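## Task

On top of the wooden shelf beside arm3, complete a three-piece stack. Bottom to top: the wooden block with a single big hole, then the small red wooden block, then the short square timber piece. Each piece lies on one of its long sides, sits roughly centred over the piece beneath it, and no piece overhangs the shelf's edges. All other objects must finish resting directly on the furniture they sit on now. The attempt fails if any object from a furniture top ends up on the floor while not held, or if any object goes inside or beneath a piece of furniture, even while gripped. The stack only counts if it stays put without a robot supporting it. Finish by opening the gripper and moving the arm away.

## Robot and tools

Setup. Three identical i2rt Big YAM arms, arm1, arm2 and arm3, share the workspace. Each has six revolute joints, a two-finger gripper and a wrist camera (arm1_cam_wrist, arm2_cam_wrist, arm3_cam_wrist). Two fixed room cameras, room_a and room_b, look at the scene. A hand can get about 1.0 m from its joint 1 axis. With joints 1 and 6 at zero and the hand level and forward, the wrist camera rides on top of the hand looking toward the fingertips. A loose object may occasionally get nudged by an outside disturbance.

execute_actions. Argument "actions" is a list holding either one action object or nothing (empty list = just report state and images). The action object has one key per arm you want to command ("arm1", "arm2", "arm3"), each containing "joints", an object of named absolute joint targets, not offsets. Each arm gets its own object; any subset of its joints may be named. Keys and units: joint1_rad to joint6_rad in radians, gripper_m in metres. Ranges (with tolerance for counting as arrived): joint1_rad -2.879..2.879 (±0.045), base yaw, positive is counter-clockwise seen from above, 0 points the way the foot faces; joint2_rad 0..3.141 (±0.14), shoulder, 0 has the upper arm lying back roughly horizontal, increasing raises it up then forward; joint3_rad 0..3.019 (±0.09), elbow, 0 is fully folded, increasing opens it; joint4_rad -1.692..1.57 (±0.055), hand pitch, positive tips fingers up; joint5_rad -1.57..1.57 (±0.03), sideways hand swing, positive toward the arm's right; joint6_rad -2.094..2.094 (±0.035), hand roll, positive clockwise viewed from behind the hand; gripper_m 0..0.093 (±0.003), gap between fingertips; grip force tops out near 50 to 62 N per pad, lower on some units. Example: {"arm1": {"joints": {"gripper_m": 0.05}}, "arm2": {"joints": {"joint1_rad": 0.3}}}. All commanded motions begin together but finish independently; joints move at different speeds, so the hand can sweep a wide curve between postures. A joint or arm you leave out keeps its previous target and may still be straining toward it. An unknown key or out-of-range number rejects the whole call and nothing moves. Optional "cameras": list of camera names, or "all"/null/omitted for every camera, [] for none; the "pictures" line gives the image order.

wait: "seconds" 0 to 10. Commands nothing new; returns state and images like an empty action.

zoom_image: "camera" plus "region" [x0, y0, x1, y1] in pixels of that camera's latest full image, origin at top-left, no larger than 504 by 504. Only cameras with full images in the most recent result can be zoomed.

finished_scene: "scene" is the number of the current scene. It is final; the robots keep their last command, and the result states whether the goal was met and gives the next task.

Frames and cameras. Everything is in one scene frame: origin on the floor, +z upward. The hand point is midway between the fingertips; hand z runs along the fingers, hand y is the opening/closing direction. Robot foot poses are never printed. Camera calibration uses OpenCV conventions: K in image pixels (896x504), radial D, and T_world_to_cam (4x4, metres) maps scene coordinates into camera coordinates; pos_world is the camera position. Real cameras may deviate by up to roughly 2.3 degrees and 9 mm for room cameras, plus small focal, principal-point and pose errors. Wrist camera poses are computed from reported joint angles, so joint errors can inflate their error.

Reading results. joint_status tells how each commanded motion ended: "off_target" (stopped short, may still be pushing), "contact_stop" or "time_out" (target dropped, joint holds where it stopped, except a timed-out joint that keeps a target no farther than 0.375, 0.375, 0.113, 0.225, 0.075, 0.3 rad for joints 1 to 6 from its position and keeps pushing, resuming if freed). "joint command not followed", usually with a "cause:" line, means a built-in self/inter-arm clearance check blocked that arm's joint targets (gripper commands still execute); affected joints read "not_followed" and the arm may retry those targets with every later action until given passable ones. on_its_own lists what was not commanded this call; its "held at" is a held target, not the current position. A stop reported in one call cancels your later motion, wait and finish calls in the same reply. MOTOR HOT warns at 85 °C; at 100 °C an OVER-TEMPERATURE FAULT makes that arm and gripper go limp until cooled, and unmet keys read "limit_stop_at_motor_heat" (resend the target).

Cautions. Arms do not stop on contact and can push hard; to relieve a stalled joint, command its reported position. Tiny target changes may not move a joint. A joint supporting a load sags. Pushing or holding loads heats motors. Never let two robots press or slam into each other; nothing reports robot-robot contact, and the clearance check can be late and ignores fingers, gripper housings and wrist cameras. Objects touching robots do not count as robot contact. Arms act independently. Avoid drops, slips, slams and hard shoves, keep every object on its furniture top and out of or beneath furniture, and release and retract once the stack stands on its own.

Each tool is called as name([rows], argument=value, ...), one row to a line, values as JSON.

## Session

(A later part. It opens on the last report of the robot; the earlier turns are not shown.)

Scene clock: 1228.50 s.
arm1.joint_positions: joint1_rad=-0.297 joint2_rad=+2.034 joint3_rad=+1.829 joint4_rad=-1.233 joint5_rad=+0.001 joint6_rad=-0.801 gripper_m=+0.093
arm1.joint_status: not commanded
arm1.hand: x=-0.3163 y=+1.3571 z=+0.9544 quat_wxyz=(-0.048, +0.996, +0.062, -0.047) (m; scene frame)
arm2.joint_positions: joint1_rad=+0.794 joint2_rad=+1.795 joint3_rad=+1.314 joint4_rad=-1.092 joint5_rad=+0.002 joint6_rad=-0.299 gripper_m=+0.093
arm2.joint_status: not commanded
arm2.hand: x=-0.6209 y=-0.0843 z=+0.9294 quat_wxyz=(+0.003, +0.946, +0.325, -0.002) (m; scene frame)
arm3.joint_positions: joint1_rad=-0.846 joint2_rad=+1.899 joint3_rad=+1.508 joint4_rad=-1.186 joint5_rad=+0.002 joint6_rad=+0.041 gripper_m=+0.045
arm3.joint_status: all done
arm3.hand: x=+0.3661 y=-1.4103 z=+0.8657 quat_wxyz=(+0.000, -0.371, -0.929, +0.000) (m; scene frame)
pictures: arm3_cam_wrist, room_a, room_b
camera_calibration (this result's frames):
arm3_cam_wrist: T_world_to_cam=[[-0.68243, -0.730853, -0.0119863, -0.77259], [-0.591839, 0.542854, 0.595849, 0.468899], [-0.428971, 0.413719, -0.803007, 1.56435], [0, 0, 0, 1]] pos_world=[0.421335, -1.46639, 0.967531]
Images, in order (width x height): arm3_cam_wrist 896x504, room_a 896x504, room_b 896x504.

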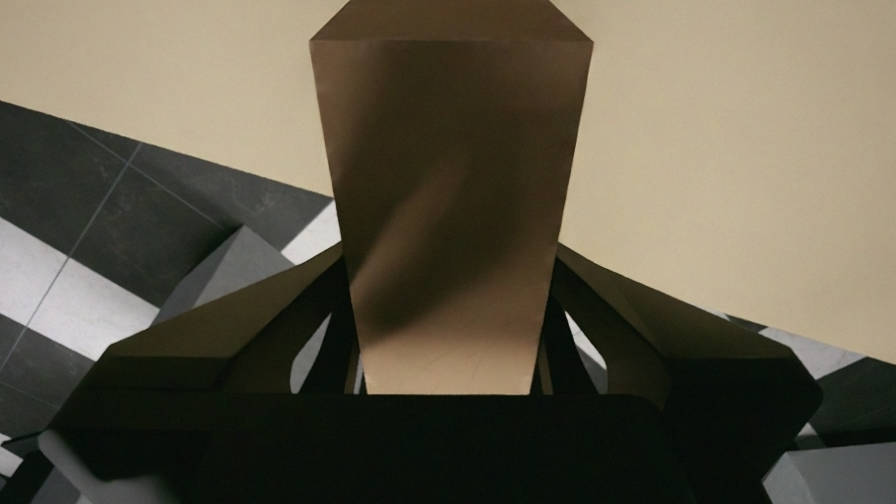

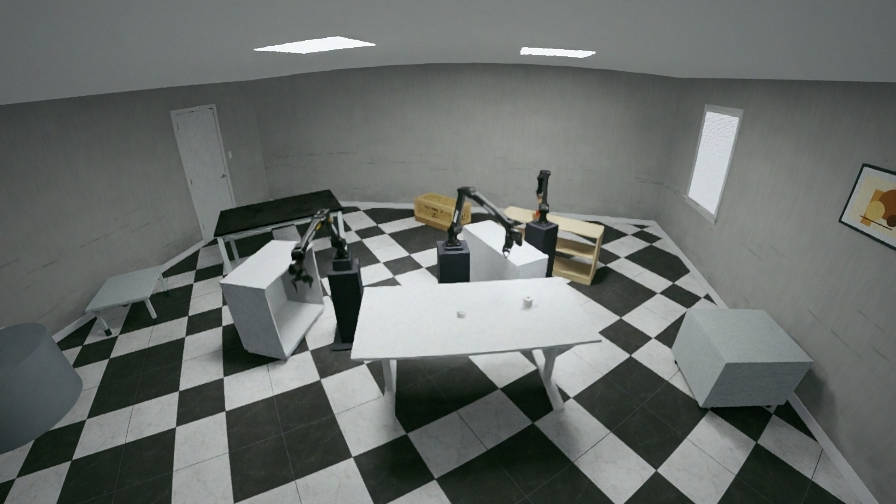

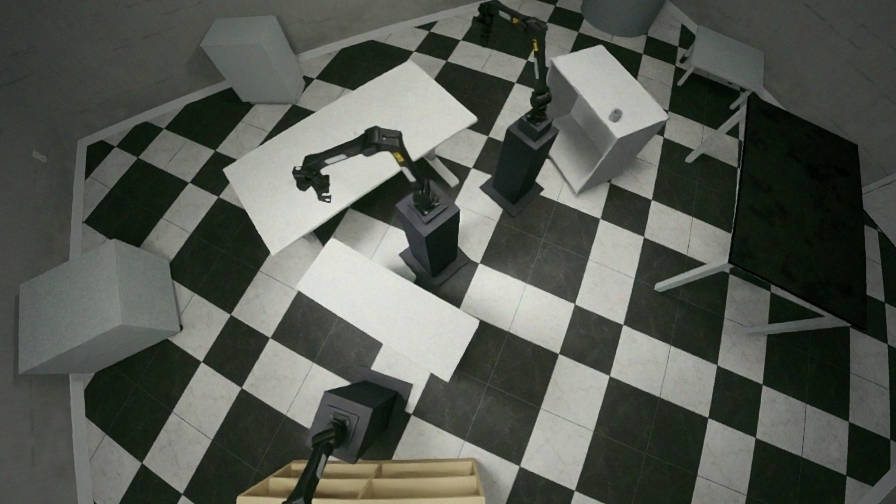

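zoom_image(camera="room_a", region=[500, 165, 600, 240])

Region (500, 165, 600, 240) of room_a's 896x504 image, scaled by 5.040, with more detail than that image has; it fills the top 378 rows of this view, and the rest is white.

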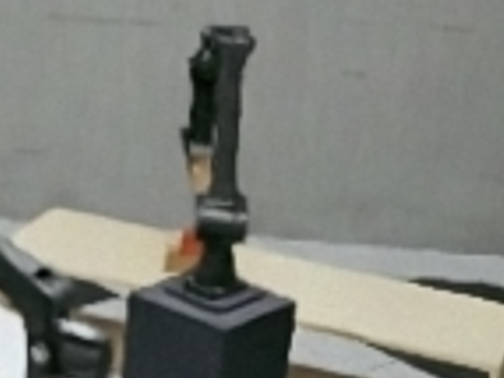

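execute_actions([
  {"arm3":{"joints":{"joint1_rad":-0.63}}},
], cameras=["arm3_cam_wrist"])

Scene clock: 1265.47 s.
arm1.joint_positions: joint1_rad=-0.297 joint2_rad=+2.034 joint3_rad=+1.829 joint4_rad=-1.233 joint5_rad=+0.001 joint6_rad=-0.801 gripper_m=+0.093
arm1.joint_status: not commanded
arm1.hand: x=-0.3163 y=+1.3571 z=+0.9544 quat_wxyz=(-0.048, +0.996, +0.062, -0.047) (m; scene frame)
arm2.joint_positions: joint1_rad=+0.794 joint2_rad=+1.795 joint3_rad=+1.314 joint4_rad=-1.092 joint5_rad=+0.002 joint6_rad=-0.299 gripper_m=+0.093
arm2.joint_status: not commanded
arm2.hand: x=-0.6209 y=-0.0843 z=+0.9294 quat_wxyz=(+0.003, +0.946, +0.325, -0.002) (m; scene frame)
arm3.joint_positions: joint1_rad=-0.628 joint2_rad=+1.899 joint3_rad=+1.508 joint4_rad=-1.186 joint5_rad=-0.002 joint6_rad=+0.041 gripper_m=+0.045
arm3.joint_status: all done
arm3.hand: x=+0.4364 y=-1.3100 z=+0.8660 quat_wxyz=(+0.000, -0.268, -0.963, -0.001) (m; scene frame)
pictures: arm3_cam_wrist
camera_calibration (this result's frames):
arm3_cam_wrist: T_world_to_cam=[[-0.508022, -0.861225, -0.0143091, -0.896199], [-0.696176, 0.400767, 0.595588, 0.315541], [-0.5072, 0.312533, -0.803163, 1.45489], [0, 0, 0, 1]] pos_world=[0.502304, -1.35299, 0.967759]
Images, in order (width x height): arm3_cam_wrist 896x504.

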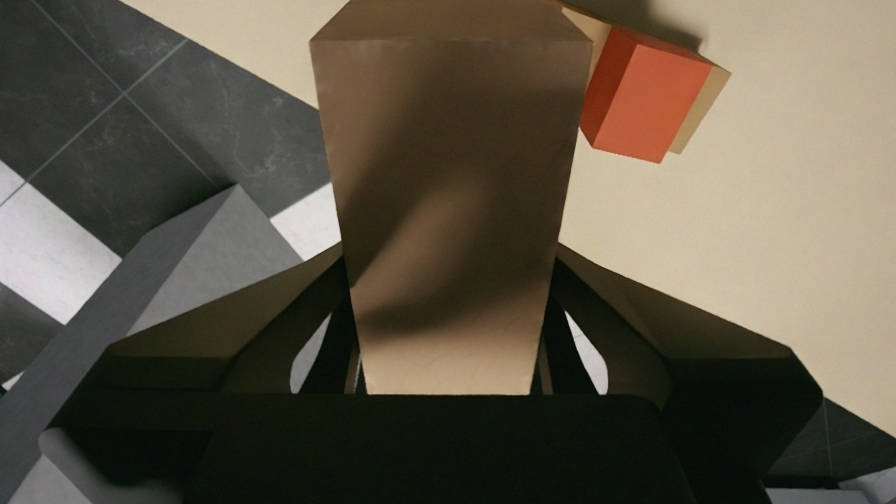

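zoom_image(camera="arm3_cam_wrist", region=[550, 0, 770, 180])

Region (550, 0, 770, 180) of arm3_cam_wrist's 896x504 image, scaled by 2.291, with more detail than that image has; it fills the top 412 rows of this view, and the rest is white.

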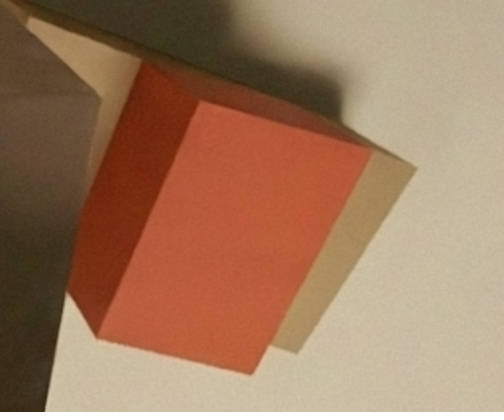

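execute_actions([
  {"arm3":{"joints":{"joint1_rad":-0.826,"joint2_rad":1.995,"joint3_rad":1.445,"joint4_rad":-0.995,"joint6_rad":0.07}}},
], cameras=["arm3_cam_wrist","room_a"])

Scene clock: 1306.70 s.
arm1.joint_positions: joint1_rad=-0.297 joint2_rad=+2.034 joint3_rad=+1.829 joint4_rad=-1.233 joint5_rad=+0.001 joint6_rad=-0.801 gripper_m=+0.093
arm1.joint_status: not commanded
arm1.hand: x=-0.3163 y=+1.3571 z=+0.9544 quat_wxyz=(-0.048, +0.996, +0.062, -0.047) (m; scene frame)
arm2.joint_positions: joint1_rad=+0.794 joint2_rad=+1.795 joint3_rad=+1.314 joint4_rad=-1.092 joint5_rad=+0.002 joint6_rad=-0.299 gripper_m=+0.093
arm2.joint_status: not commanded
arm2.hand: x=-0.6209 y=-0.0843 z=+0.9294 quat_wxyz=(+0.003, +0.946, +0.325, -0.002) (m; scene frame)
arm3.joint_positions: joint1_rad=-0.829 joint2_rad=+2.031 joint3_rad=+1.426 joint4_rad=-1.009 joint5_rad=+0.002 joint6_rad=+0.059 gripper_m=+0.045
arm3.joint_status: all done
arm3.hand: x=+0.3688 y=-1.3998 z=+0.7668 quat_wxyz=(+0.018, -0.372, -0.928, -0.006) (m; scene frame)
pictures: arm3_cam_wrist, room_a
camera_calibration (this result's frames):
arm3_cam_wrist: T_world_to_cam=[[-0.683514, -0.729868, -0.0100472, -0.7639], [-0.574169, 0.529103, 0.624804, 0.475778], [-0.450708, 0.432831, -0.780717, 1.49942], [0, 0, 0, 1]] pos_world=[0.426843, -1.45828, 0.865683]
Images, in order (width x height): arm3_cam_wrist 896x504, room_a 896x504.

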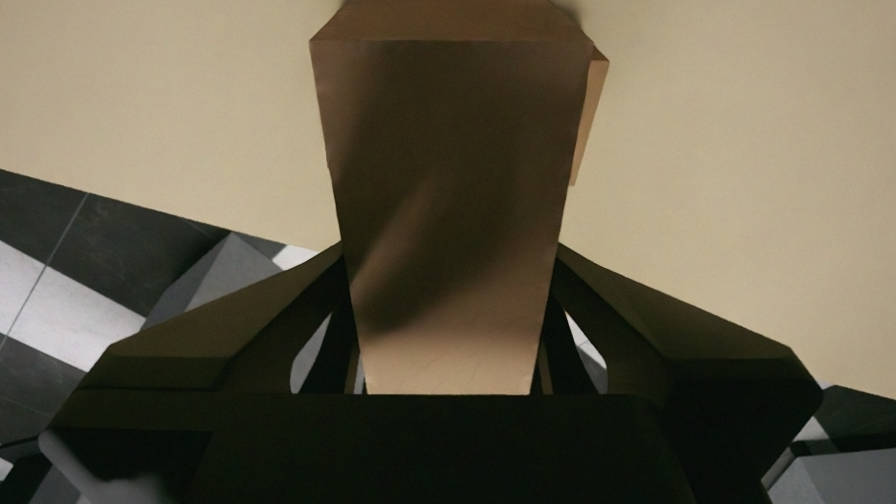

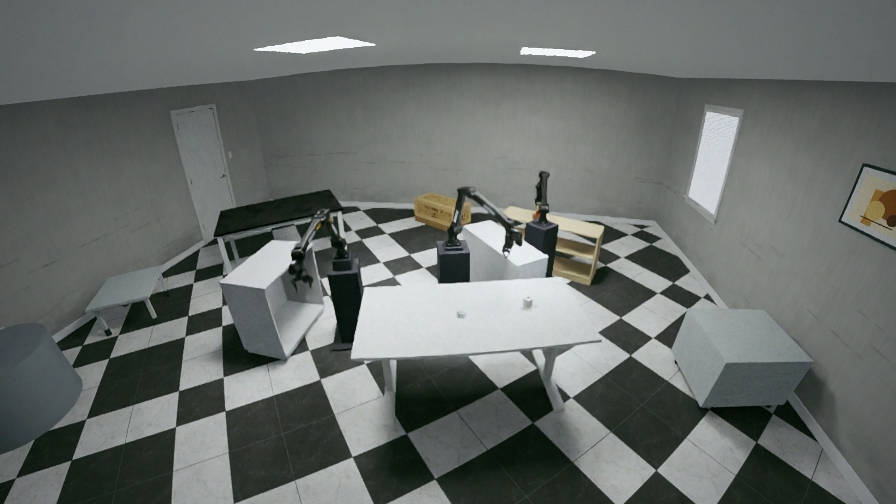

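zoom_image(camera="arm3_cam_wrist", region=[280, 0, 640, 250])

Region (280, 0, 640, 250) of arm3_cam_wrist's 896x504 image, scaled by 1.400, with more detail than that image has; it fills the top 350 rows of this view, and the rest is white.

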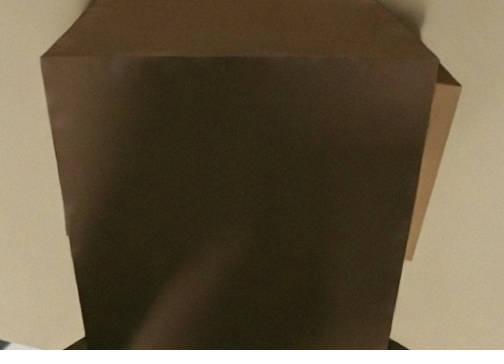

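execute_actions([
  {"arm3":{"joints":{"joint1_rad":-0.843,"joint2_rad":2.057,"joint3_rad":1.402,"joint4_rad":-0.915}}},
], cameras=["arm3_cam_wrist","room_a"])

Scene clock: 1339.77 s.
arm1.joint_positions: joint1_rad=-0.297 joint2_rad=+2.034 joint3_rad=+1.829 joint4_rad=-1.233 joint5_rad=+0.001 joint6_rad=-0.801 gripper_m=+0.093
arm1.joint_status: not commanded
arm1.hand: x=-0.3163 y=+1.3571 z=+0.9544 quat_wxyz=(-0.048, +0.996, +0.062, -0.047) (m; scene frame)
arm2.joint_positions: joint1_rad=+0.794 joint2_rad=+1.795 joint3_rad=+1.314 joint4_rad=-1.092 joint5_rad=+0.002 joint6_rad=-0.299 gripper_m=+0.093
arm2.joint_status: not commanded
arm2.hand: x=-0.6209 y=-0.0843 z=+0.9294 quat_wxyz=(+0.003, +0.946, +0.325, -0.002) (m; scene frame)
arm3.joint_positions: joint1_rad=-0.830 joint2_rad=+2.063 joint3_rad=+1.396 joint4_rad=-0.926 joint5_rad=+0.002 joint6_rad=+0.059 gripper_m=+0.045
arm3.joint_status: all done
arm3.hand: x=+0.3693 y=-1.4009 z=+0.7399 quat_wxyz=(+0.008, -0.372, -0.928, -0.003) (m; scene frame)
pictures: arm3_cam_wrist, room_a
camera_calibration (this result's frames):
arm3_cam_wrist: T_world_to_cam=[[-0.684216, -0.729195, -0.011086, -0.762721], [-0.583228, 0.538001, 0.608605, 0.521293], [-0.437827, 0.422883, -0.793396, 1.46979], [0, 0, 0, 1]] pos_world=[0.425679, -1.45818, 0.840405]
Images, in order (width x height): arm3_cam_wrist 896x504, room_a 896x504.

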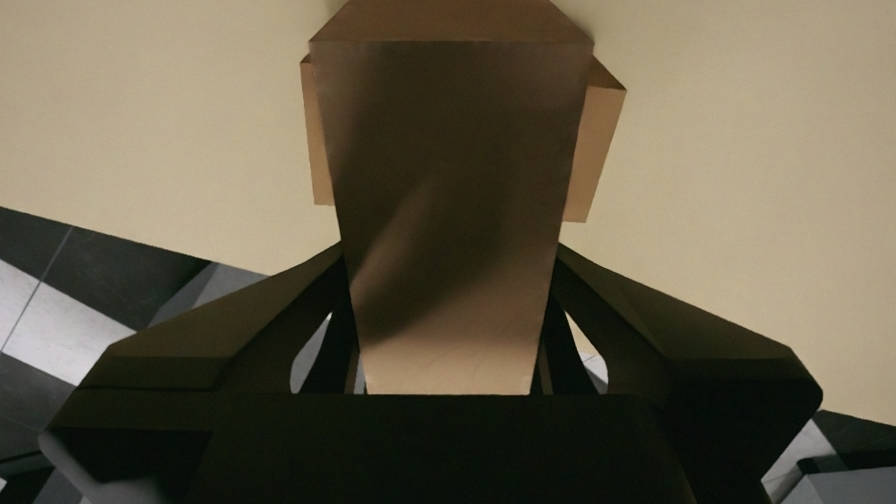

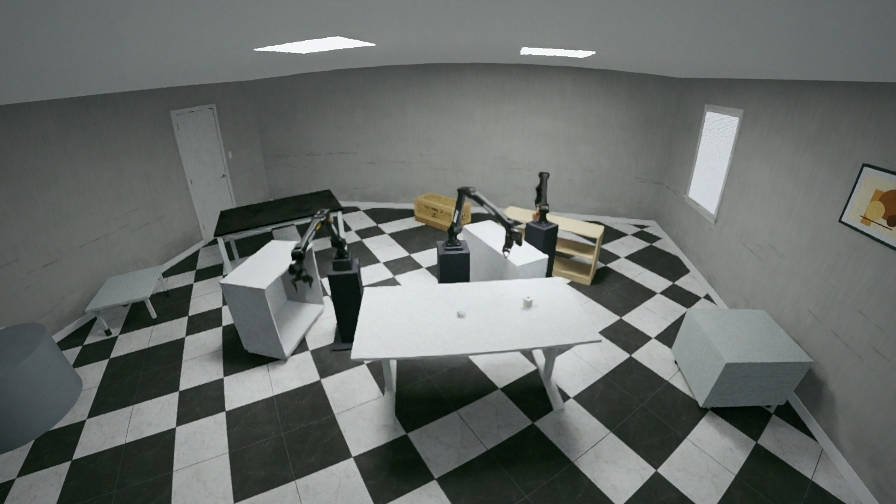

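execute_actions([
  {"arm3":{"joints":{"joint1_rad":-0.836,"joint4_rad":-0.897}}},
], cameras=["arm3_cam_wrist"])

Scene clock: 1361.97 s.
arm1.joint_positions: joint1_rad=-0.297 joint2_rad=+2.034 joint3_rad=+1.829 joint4_rad=-1.233 joint5_rad=+0.001 joint6_rad=-0.801 gripper_m=+0.093
arm1.joint_status: not commanded
arm1.hand: x=-0.3163 y=+1.3571 z=+0.9544 quat_wxyz=(-0.048, +0.996, +0.062, -0.047) (m; scene frame)
arm2.joint_positions: joint1_rad=+0.794 joint2_rad=+1.795 joint3_rad=+1.314 joint4_rad=-1.092 joint5_rad=+0.002 joint6_rad=-0.299 gripper_m=+0.093
arm2.joint_status: not commanded
arm2.hand: x=-0.6209 y=-0.0843 z=+0.9294 quat_wxyz=(+0.003, +0.946, +0.325, -0.002) (m; scene frame)
arm3.joint_positions: joint1_rad=-0.830 joint2_rad=+2.063 joint3_rad=+1.396 joint4_rad=-0.920 joint5_rad=+0.002 joint6_rad=+0.059 gripper_m=+0.045
arm3.joint_status: all done
arm3.hand: x=+0.3704 y=-1.4018 z=+0.7399 quat_wxyz=(+0.005, -0.372, -0.928, -0.002) (m; scene frame)
pictures: arm3_cam_wrist
camera_calibration (this result's frames):
arm3_cam_wrist: T_world_to_cam=[[-0.684176, -0.729228, -0.0113724, -0.7625], [-0.585867, 0.540252, 0.604059, 0.529919], [-0.434352, 0.419945, -0.796859, 1.46778], [0, 0, 0, 1]] pos_world=[0.426312, -1.45871, 0.84084]
Images, in order (width x height): arm3_cam_wrist 896x504.

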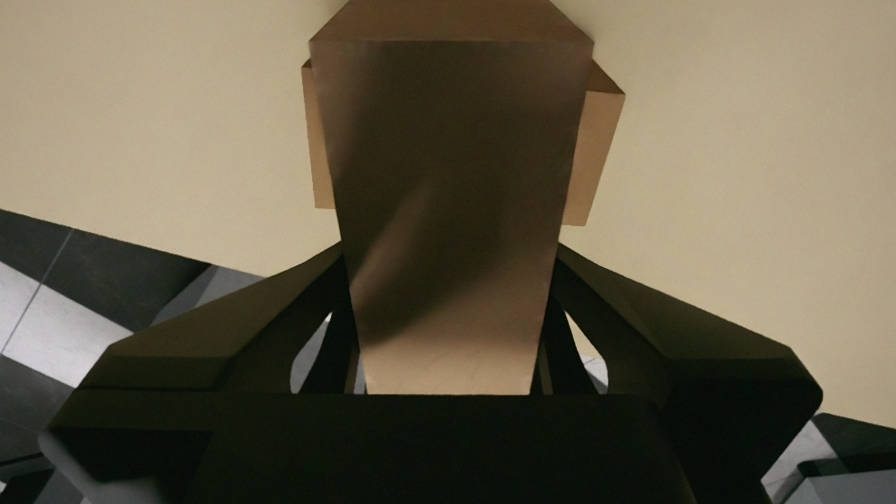

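execute_actions([
  {"arm3":{"joints":{"joint2_rad":2.078,"joint4_rad":-0.895}}},
], cameras=["arm3_cam_wrist","room_a"])

Scene clock: 1367.50 s.
arm1.joint_positions: joint1_rad=-0.297 joint2_rad=+2.034 joint3_rad=+1.829 joint4_rad=-1.233 joint5_rad=+0.001 joint6_rad=-0.801 gripper_m=+0.093
arm1.joint_status: not commanded
arm1.hand: x=-0.3163 y=+1.3571 z=+0.9544 quat_wxyz=(-0.048, +0.996, +0.062, -0.047) (m; scene frame)
arm2.joint_positions: joint1_rad=+0.794 joint2_rad=+1.795 joint3_rad=+1.314 joint4_rad=-1.092 joint5_rad=+0.002 joint6_rad=-0.299 gripper_m=+0.093
arm2.joint_status: not commanded
arm2.hand: x=-0.6209 y=-0.0843 z=+0.9294 quat_wxyz=(+0.003, +0.946, +0.325, -0.002) (m; scene frame)
arm3.joint_positions: joint1_rad=-0.830 joint2_rad=+2.064 joint3_rad=+1.396 joint4_rad=-0.920 joint5_rad=+0.002 joint6_rad=+0.059 gripper_m=+0.045
arm3.joint_status: all done
arm3.hand: x=+0.3703 y=-1.4018 z=+0.7397 quat_wxyz=(+0.006, -0.372, -0.928, -0.002) (m; scene frame)
pictures: arm3_cam_wrist, room_a
camera_calibration (this result's frames):
arm3_cam_wrist: T_world_to_cam=[[-0.684179, -0.729226, -0.0113533, -0.762515], [-0.585692, 0.540103, 0.604362, 0.529489], [-0.434585, 0.420142, -0.796629, 1.46777], [0, 0, 0, 1]] pos_world=[0.42629, -1.45869, 0.840605]
Images, in order (width x height): arm3_cam_wrist 896x504, room_a 896x504.

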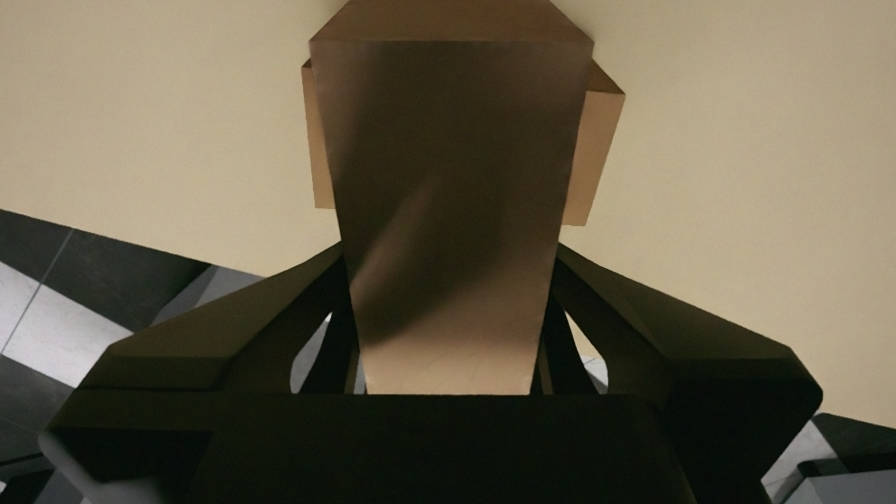

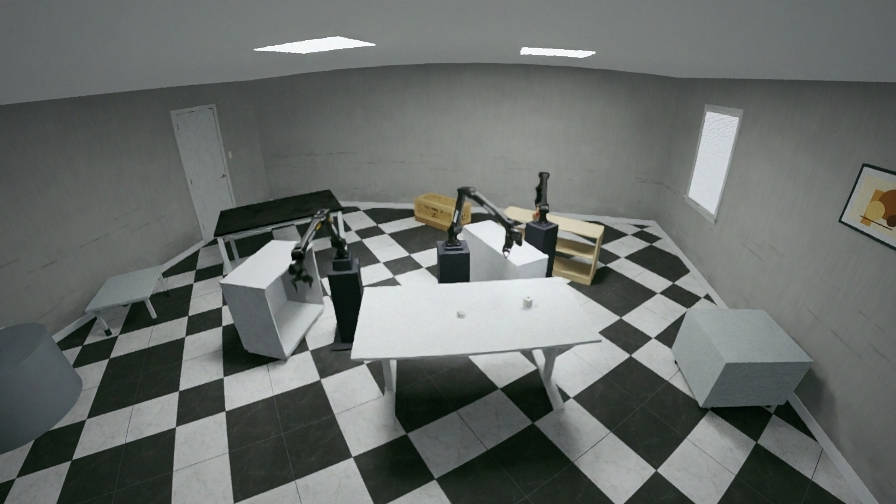

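execute_actions([
  {"arm3":{"joints":{"joint2_rad":2.088}}},
], cameras=["arm3_cam_wrist"])

Scene clock: 1373.97 s.
arm1.joint_positions: joint1_rad=-0.297 joint2_rad=+2.034 joint3_rad=+1.829 joint4_rad=-1.233 joint5_rad=+0.001 joint6_rad=-0.801 gripper_m=+0.093
arm1.joint_status: not commanded
arm1.hand: x=-0.3163 y=+1.3571 z=+0.9544 quat_wxyz=(-0.048, +0.996, +0.062, -0.047) (m; scene frame)
arm2.joint_positions: joint1_rad=+0.794 joint2_rad=+1.795 joint3_rad=+1.314 joint4_rad=-1.092 joint5_rad=+0.002 joint6_rad=-0.299 gripper_m=+0.093
arm2.joint_status: not commanded
arm2.hand: x=-0.6209 y=-0.0843 z=+0.9294 quat_wxyz=(+0.003, +0.946, +0.325, -0.002) (m; scene frame)
arm3.joint_positions: joint1_rad=-0.830 joint2_rad=+2.064 joint3_rad=+1.396 joint4_rad=-0.920 joint5_rad=+0.002 joint6_rad=+0.059 gripper_m=+0.045
arm3.joint_status: all done
arm3.hand: x=+0.3703 y=-1.4018 z=+0.7394 quat_wxyz=(+0.006, -0.372, -0.928, -0.002) (m; scene frame)
pictures: arm3_cam_wrist
camera_calibration (this result's frames):
arm3_cam_wrist: T_world_to_cam=[[-0.684182, -0.729223, -0.0113342, -0.76253], [-0.585517, 0.539953, 0.604666, 0.529059], [-0.434817, 0.420338, -0.796399, 1.46775], [0, 0, 0, 1]] pos_world=[0.426267, -1.45867, 0.840371]
Images, in order (width x height): arm3_cam_wrist 896x504.

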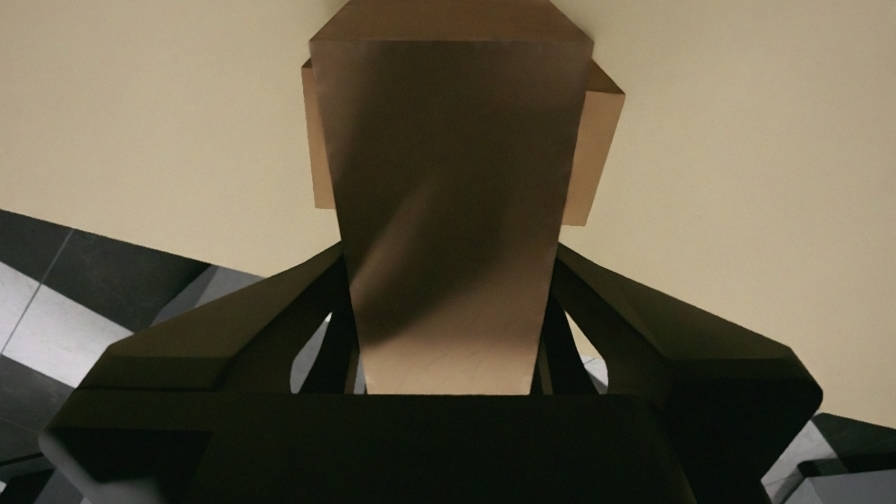

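In contact. Ease the push and release.

execute_actions([
  {"arm3":{"joints":{"joint1_rad":-0.830,"joint2_rad":2.064,"joint4_rad":-0.920,"gripper_m":0.093}}},
], cameras=["arm3_cam_wrist"])

Scene clock: 1377.93 s.
arm1.joint_positions: joint1_rad=-0.297 joint2_rad=+2.034 joint3_rad=+1.829 joint4_rad=-1.233 joint5_rad=+0.001 joint6_rad=-0.801 gripper_m=+0.093
arm1.joint_status: not commanded
arm1.hand: x=-0.3163 y=+1.3571 z=+0.9544 quat_wxyz=(-0.048, +0.996, +0.062, -0.047) (m; scene frame)
arm2.joint_positions: joint1_rad=+0.794 joint2_rad=+1.795 joint3_rad=+1.314 joint4_rad=-1.092 joint5_rad=+0.002 joint6_rad=-0.299 gripper_m=+0.093
arm2.joint_status: not commanded
arm2.hand: x=-0.6209 y=-0.0843 z=+0.9294 quat_wxyz=(+0.003, +0.946, +0.325, -0.002) (m; scene frame)
arm3.joint_positions: joint1_rad=-0.830 joint2_rad=+2.065 joint3_rad=+1.396 joint4_rad=-0.920 joint5_rad=+0.002 joint6_rad=+0.059 gripper_m=+0.093
arm3.joint_status: all done
arm3.hand: x=+0.3701 y=-1.4016 z=+0.7391 quat_wxyz=(+0.006, -0.372, -0.928, -0.002) (m; scene frame)
pictures: arm3_cam_wrist
camera_calibration (this result's frames):
arm3_cam_wrist: T_world_to_cam=[[-0.684187, -0.729219, -0.0112961, -0.762566], [-0.585166, 0.539653, 0.605273, 0.528052], [-0.435281, 0.42073, -0.795938, 1.46773], [0, 0, 0, 1]] pos_world=[0.426135, -1.45856, 0.839992]
Images, in order (width x height): arm3_cam_wrist 896x504.

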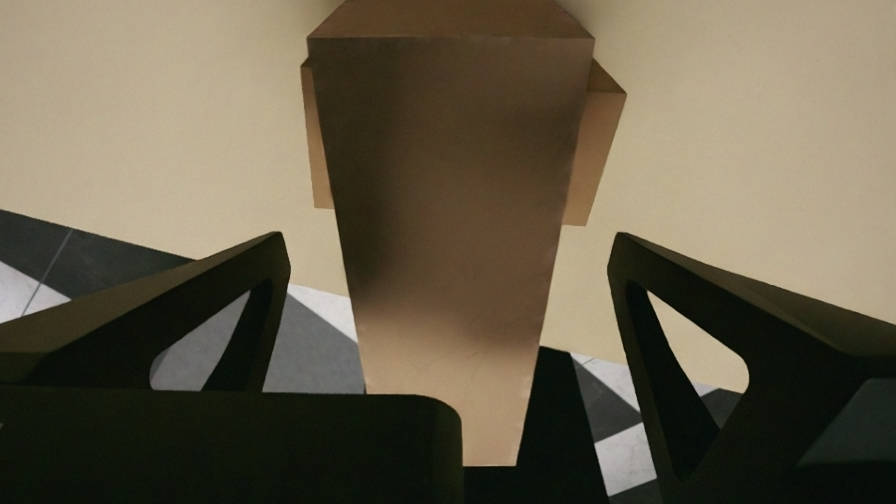

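execute_actions([
  {"arm3":{"joints":{"joint2_rad":1.72,"joint4_rad":-1.15}}},
], cameras=["arm3_cam_wrist","room_a","room_b"])

Scene clock: 1402.63 s.
arm1.joint_positions: joint1_rad=-0.297 joint2_rad=+2.034 joint3_rad=+1.829 joint4_rad=-1.233 joint5_rad=+0.001 joint6_rad=-0.801 gripper_m=+0.093
arm1.joint_status: not commanded
arm1.hand: x=-0.3163 y=+1.3571 z=+0.9544 quat_wxyz=(-0.048, +0.996, +0.062, -0.047) (m; scene frame)
arm2.joint_positions: joint1_rad=+0.794 joint2_rad=+1.795 joint3_rad=+1.314 joint4_rad=-1.092 joint5_rad=+0.002 joint6_rad=-0.299 gripper_m=+0.093
arm2.joint_status: not commanded
arm2.hand: x=-0.6209 y=-0.0843 z=+0.9294 quat_wxyz=(+0.003, +0.946, +0.325, -0.002) (m; scene frame)
arm3.joint_positions: joint1_rad=-0.830 joint2_rad=+1.729 joint3_rad=+1.383 joint4_rad=-1.138 joint5_rad=+0.002 joint6_rad=+0.059 gripper_m=+0.093
arm3.joint_status: all done
arm3.hand: x=+0.3484 y=-1.3837 z=+0.9093 quat_wxyz=(-0.044, -0.372, -0.927, +0.014) (m; scene frame)
pictures: arm3_cam_wrist, room_a, room_b
camera_calibration (this result's frames):
arm3_cam_wrist: T_world_to_cam=[[-0.683239, -0.730008, -0.0165037, -0.75911], [-0.630186, 0.578093, 0.518338, 0.55068], [-0.36885, 0.364549, -0.855017, 1.53902], [0, 0, 0, 1]] pos_world=[0.396044, -1.43355, 1.01792]
Images, in order (width x height): arm3_cam_wrist 896x504, room_a 896x504, room_b 896x504.

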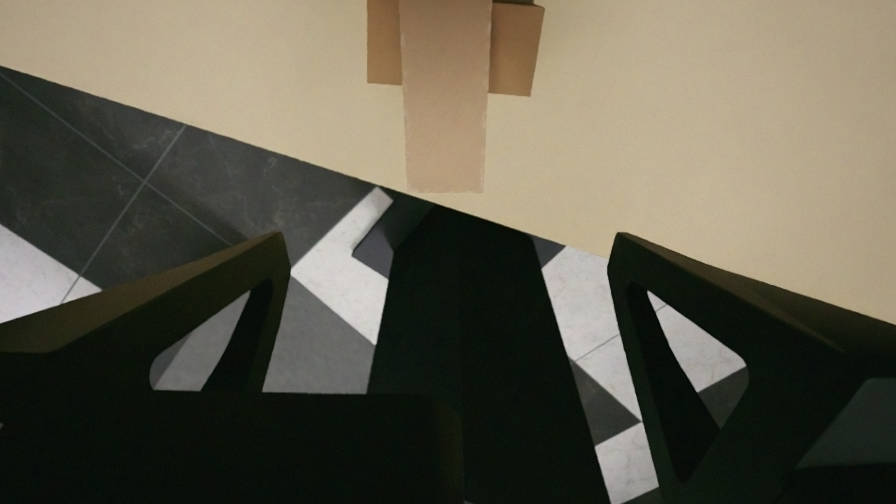

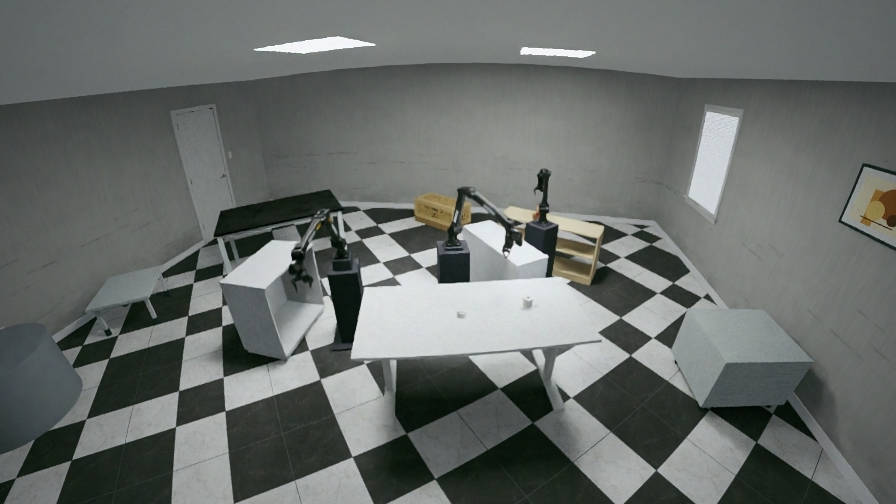

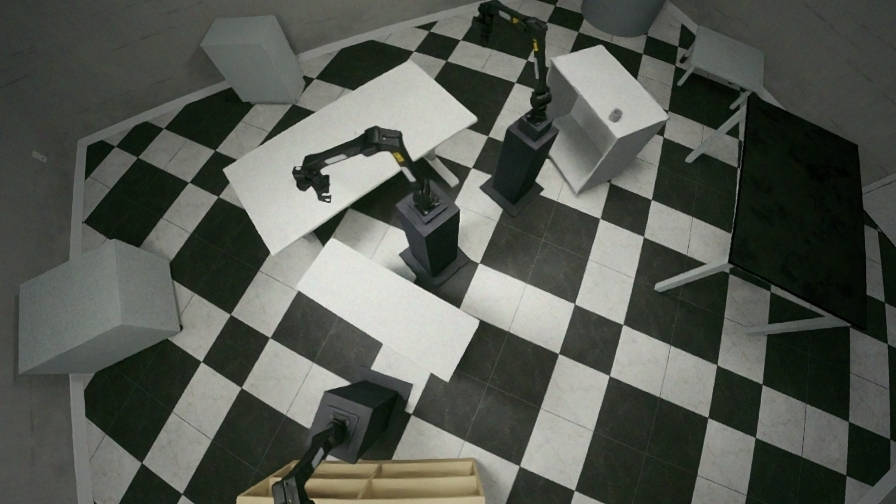

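execute_actions([
  {"arm3":{"joints":{"joint2_rad":1.62,"joint4_rad":-0.70}}},
], cameras=["arm3_cam_wrist"])

Scene clock: 1417.40 s.
arm1.joint_positions: joint1_rad=-0.297 joint2_rad=+2.034 joint3_rad=+1.829 joint4_rad=-1.233 joint5_rad=+0.001 joint6_rad=-0.801 gripper_m=+0.093
arm1.joint_status: not commanded
arm1.hand: x=-0.3163 y=+1.3571 z=+0.9544 quat_wxyz=(-0.048, +0.996, +0.062, -0.047) (m; scene frame)
arm2.joint_positions: joint1_rad=+0.794 joint2_rad=+1.795 joint3_rad=+1.314 joint4_rad=-1.092 joint5_rad=+0.002 joint6_rad=-0.299 gripper_m=+0.093
arm2.joint_status: not commanded
arm2.hand: x=-0.6209 y=-0.0843 z=+0.9294 quat_wxyz=(+0.003, +0.946, +0.325, -0.002) (m; scene frame)
arm3.joint_positions: joint1_rad=-0.830 joint2_rad=+1.619 joint3_rad=+1.383 joint4_rad=-0.722 joint5_rad=+0.002 joint6_rad=+0.059 gripper_m=+0.093
arm3.joint_status: all done
arm3.hand: x=+0.4177 y=-1.4427 z=+1.0048 quat_wxyz=(-0.288, -0.355, -0.884, +0.096) (m; scene frame)
pictures: arm3_cam_wrist
camera_calibration (this result's frames):
arm3_cam_wrist: T_world_to_cam=[[-0.67274, -0.73885, -0.0390187, -0.74782], [-0.739799, 0.67251, 0.0207098, 1.26094], [0.010939, 0.0427983, -0.999024, 1.18965], [0, 0, 0, 1]] pos_world=[0.416743, -1.45144, 1.1332]
Images, in order (width x height): arm3_cam_wrist 896x504.

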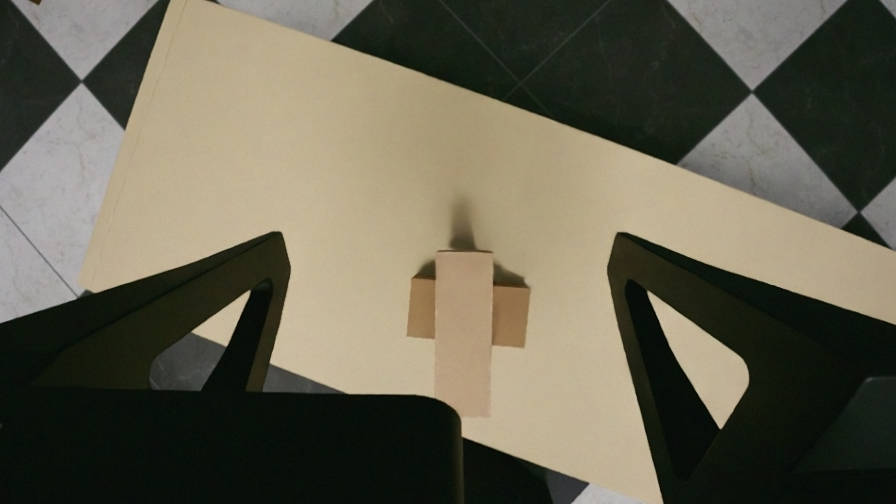

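zoom_image(camera="arm3_cam_wrist", region=[370, 230, 570, 430])

Region (370, 230, 570, 430) of arm3_cam_wrist's 896x504 image, scaled by 2.520, with more detail than that image has.

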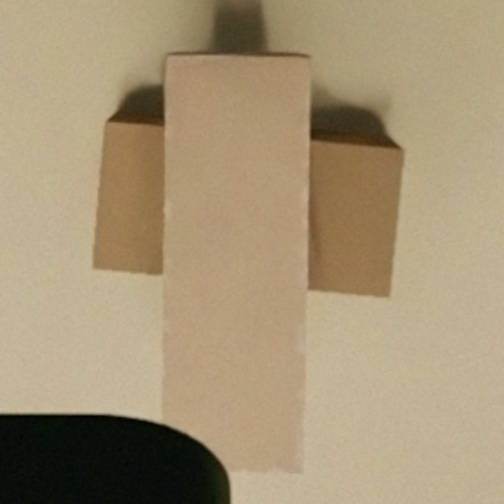

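execute_actions(actions=[])

Scene clock: 1446.67 s.
arm1.joint_positions: joint1_rad=-0.297 joint2_rad=+2.034 joint3_rad=+1.829 joint4_rad=-1.233 joint5_rad=+0.001 joint6_rad=-0.801 gripper_m=+0.093
arm1.joint_status: not commanded
arm1.hand: x=-0.3163 y=+1.3571 z=+0.9544 quat_wxyz=(-0.048, +0.996, +0.062, -0.047) (m; scene frame)
arm2.joint_positions: joint1_rad=+0.794 joint2_rad=+1.795 joint3_rad=+1.314 joint4_rad=-1.092 joint5_rad=+0.002 joint6_rad=-0.299 gripper_m=+0.093
arm2.joint_status: not commanded
arm2.hand: x=-0.6209 y=-0.0843 z=+0.9294 quat_wxyz=(+0.003, +0.946, +0.325, -0.002) (m; scene frame)
arm3.joint_positions: joint1_rad=-0.830 joint2_rad=+1.619 joint3_rad=+1.383 joint4_rad=-0.722 joint5_rad=+0.002 joint6_rad=+0.059 gripper_m=+0.093
arm3.joint_status: all done
arm3.hand: x=+0.4177 y=-1.4427 z=+1.0048 quat_wxyz=(-0.288, -0.355, -0.884, +0.096) (m; scene frame)
pictures: arm1_cam_wrist, arm2_cam_wrist, arm3_cam_wrist, room_a, room_b
camera_calibration (this result's frames):
arm1_cam_wrist: T_world_to_cam=[[-0.141803, 0.984614, 0.102113, -1.48097], [0.864699, 0.0729937, 0.496959, -0.288043], [0.481859, 0.158767, -0.861745, 0.879023], [0, 0, 0, 1]] pos_world=[-0.3845, 1.33965, 1.05187]
arm2_cam_wrist: T_world_to_cam=[[-0.599553, 0.800315, -0.00560878, -0.298054], [0.649867, 0.490912, 0.580239, -0.0913766], [0.467128, 0.344239, -0.814427, 1.20187], [0, 0, 0, 1]] pos_world=[-0.680742, -0.130335, 1.03018]
arm3_cam_wrist: T_world_to_cam=[[-0.67274, -0.73885, -0.0390187, -0.74782], [-0.739799, 0.67251, 0.0207098, 1.26094], [0.010939, 0.0427983, -0.999024, 1.18965], [0, 0, 0, 1]] pos_world=[0.416743, -1.45144, 1.1332]
Images, in order (width x height): arm1_cam_wrist 896x504, arm2_cam_wrist 896x504, arm3_cam_wrist 896x504, room_a 896x504, room_b 896x504.

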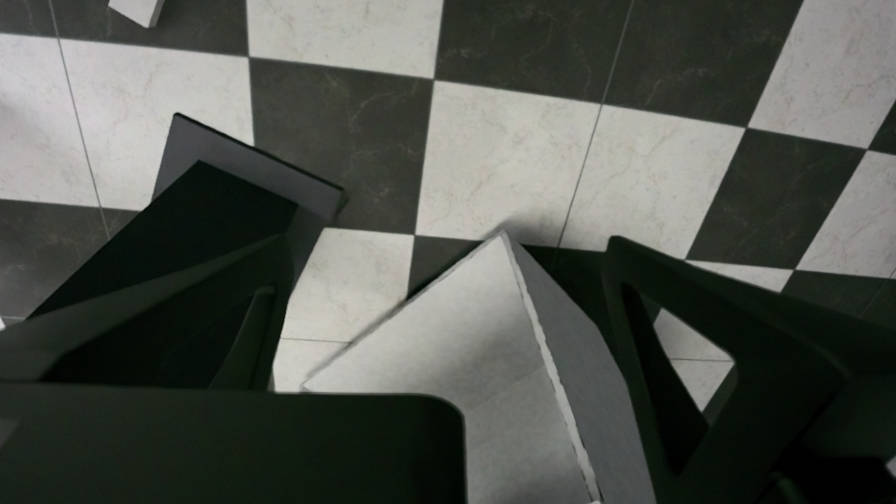

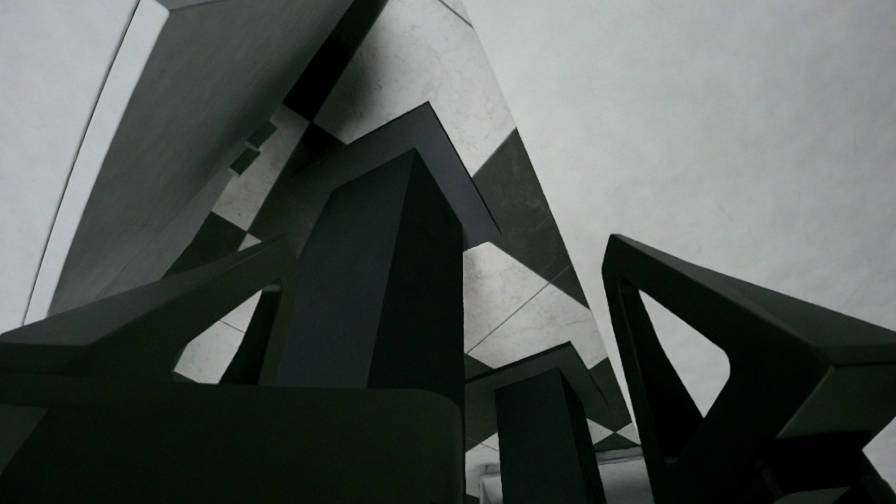

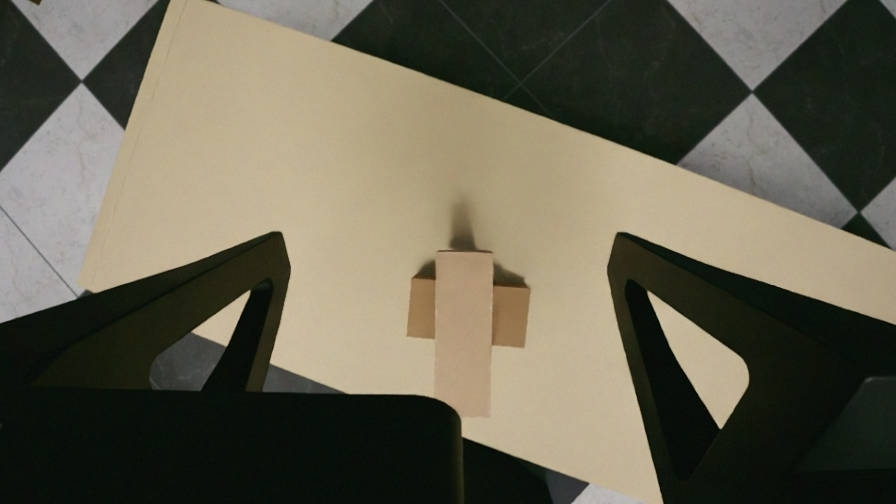

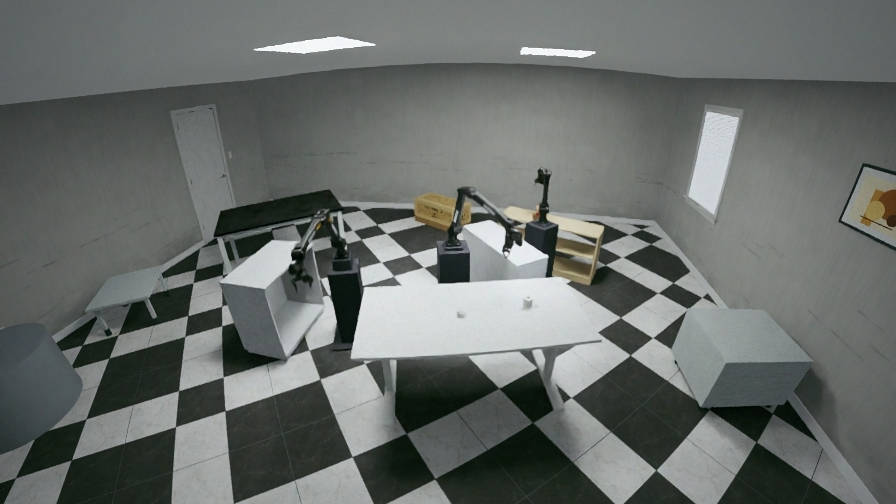

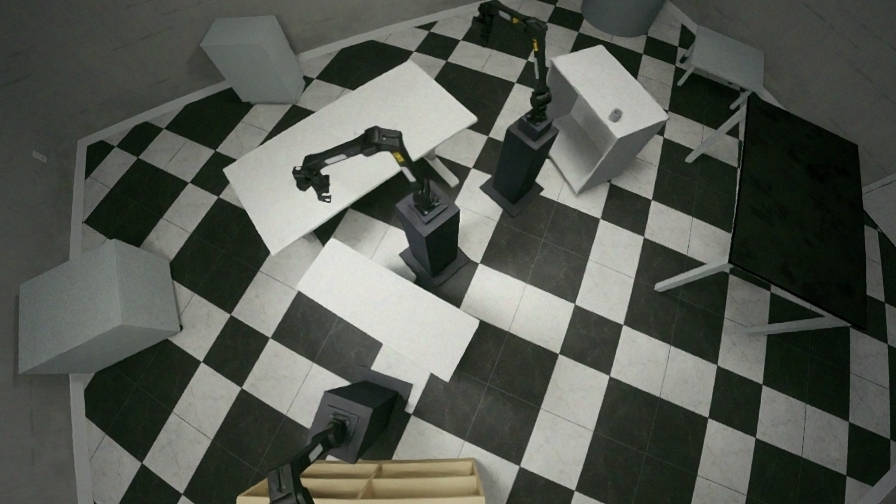

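execute_actions([
  {"arm3": {"joints": {"joint1_rad": 0.1}}},
], cameras=["room_a", "room_b"])

Scene clock: 1457.63 s.
arm1.joint_positions: joint1_rad=-0.297 joint2_rad=+2.034 joint3_rad=+1.829 joint4_rad=-1.233 joint5_rad=+0.001 joint6_rad=-0.801 gripper_m=+0.093
arm1.joint_status: not commanded
arm1.hand: x=-0.3163 y=+1.3571 z=+0.9544 quat_wxyz=(-0.048, +0.996, +0.062, -0.047) (m; scene frame)
arm2.joint_positions: joint1_rad=+0.794 joint2_rad=+1.795 joint3_rad=+1.314 joint4_rad=-1.092 joint5_rad=+0.002 joint6_rad=-0.299 gripper_m=+0.093
arm2.joint_status: not commanded
arm2.hand: x=-0.6209 y=-0.0843 z=+0.9294 quat_wxyz=(+0.003, +0.946, +0.325, -0.002) (m; scene frame)
arm3.joint_positions: joint1_rad=+0.110 joint2_rad=+1.627 joint3_rad=+1.383 joint4_rad=-0.716 joint5_rad=-0.001 joint6_rad=+0.060 gripper_m=+0.093
arm3.joint_status: all done
arm3.hand: x=+0.5501 y=-0.8949 z=+1.0009 quat_wxyz=(-0.300, +0.085, -0.949, -0.044) (m; scene frame)
pictures: room_a, room_b
Images, in order (width x height): room_a 896x504, room_b 896x504.

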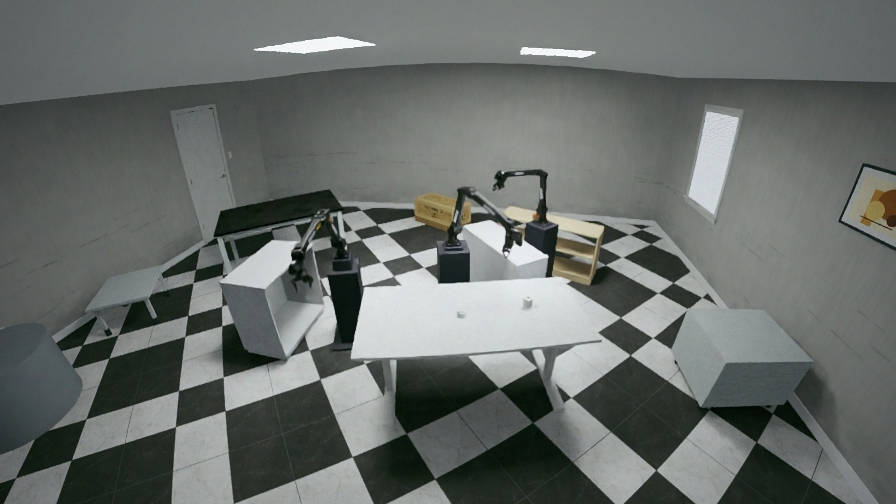

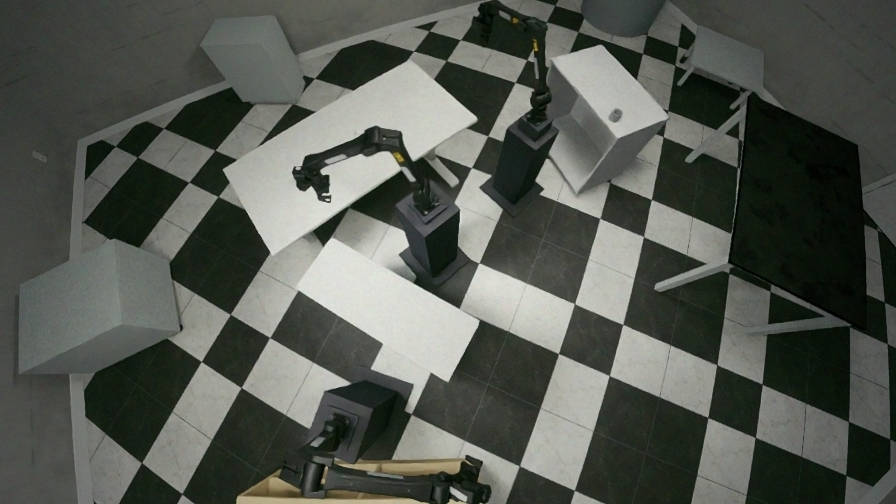

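zoom_image(camera="room_a", region=[490, 160, 620, 290])

Region (490, 160, 620, 290) of room_a's 896x504 image, scaled by 3.877, with more detail than that image has.

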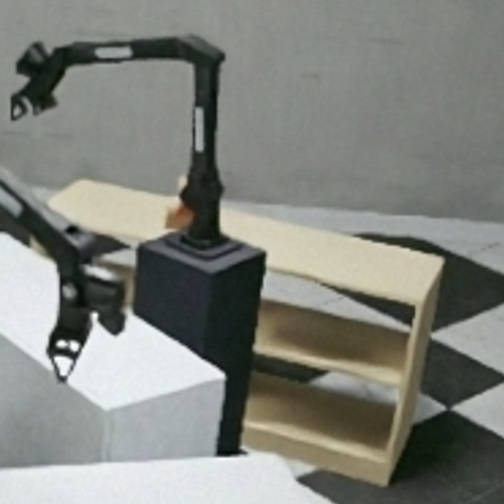

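finished_scene(scene=1)

The scene is finished: the task was done.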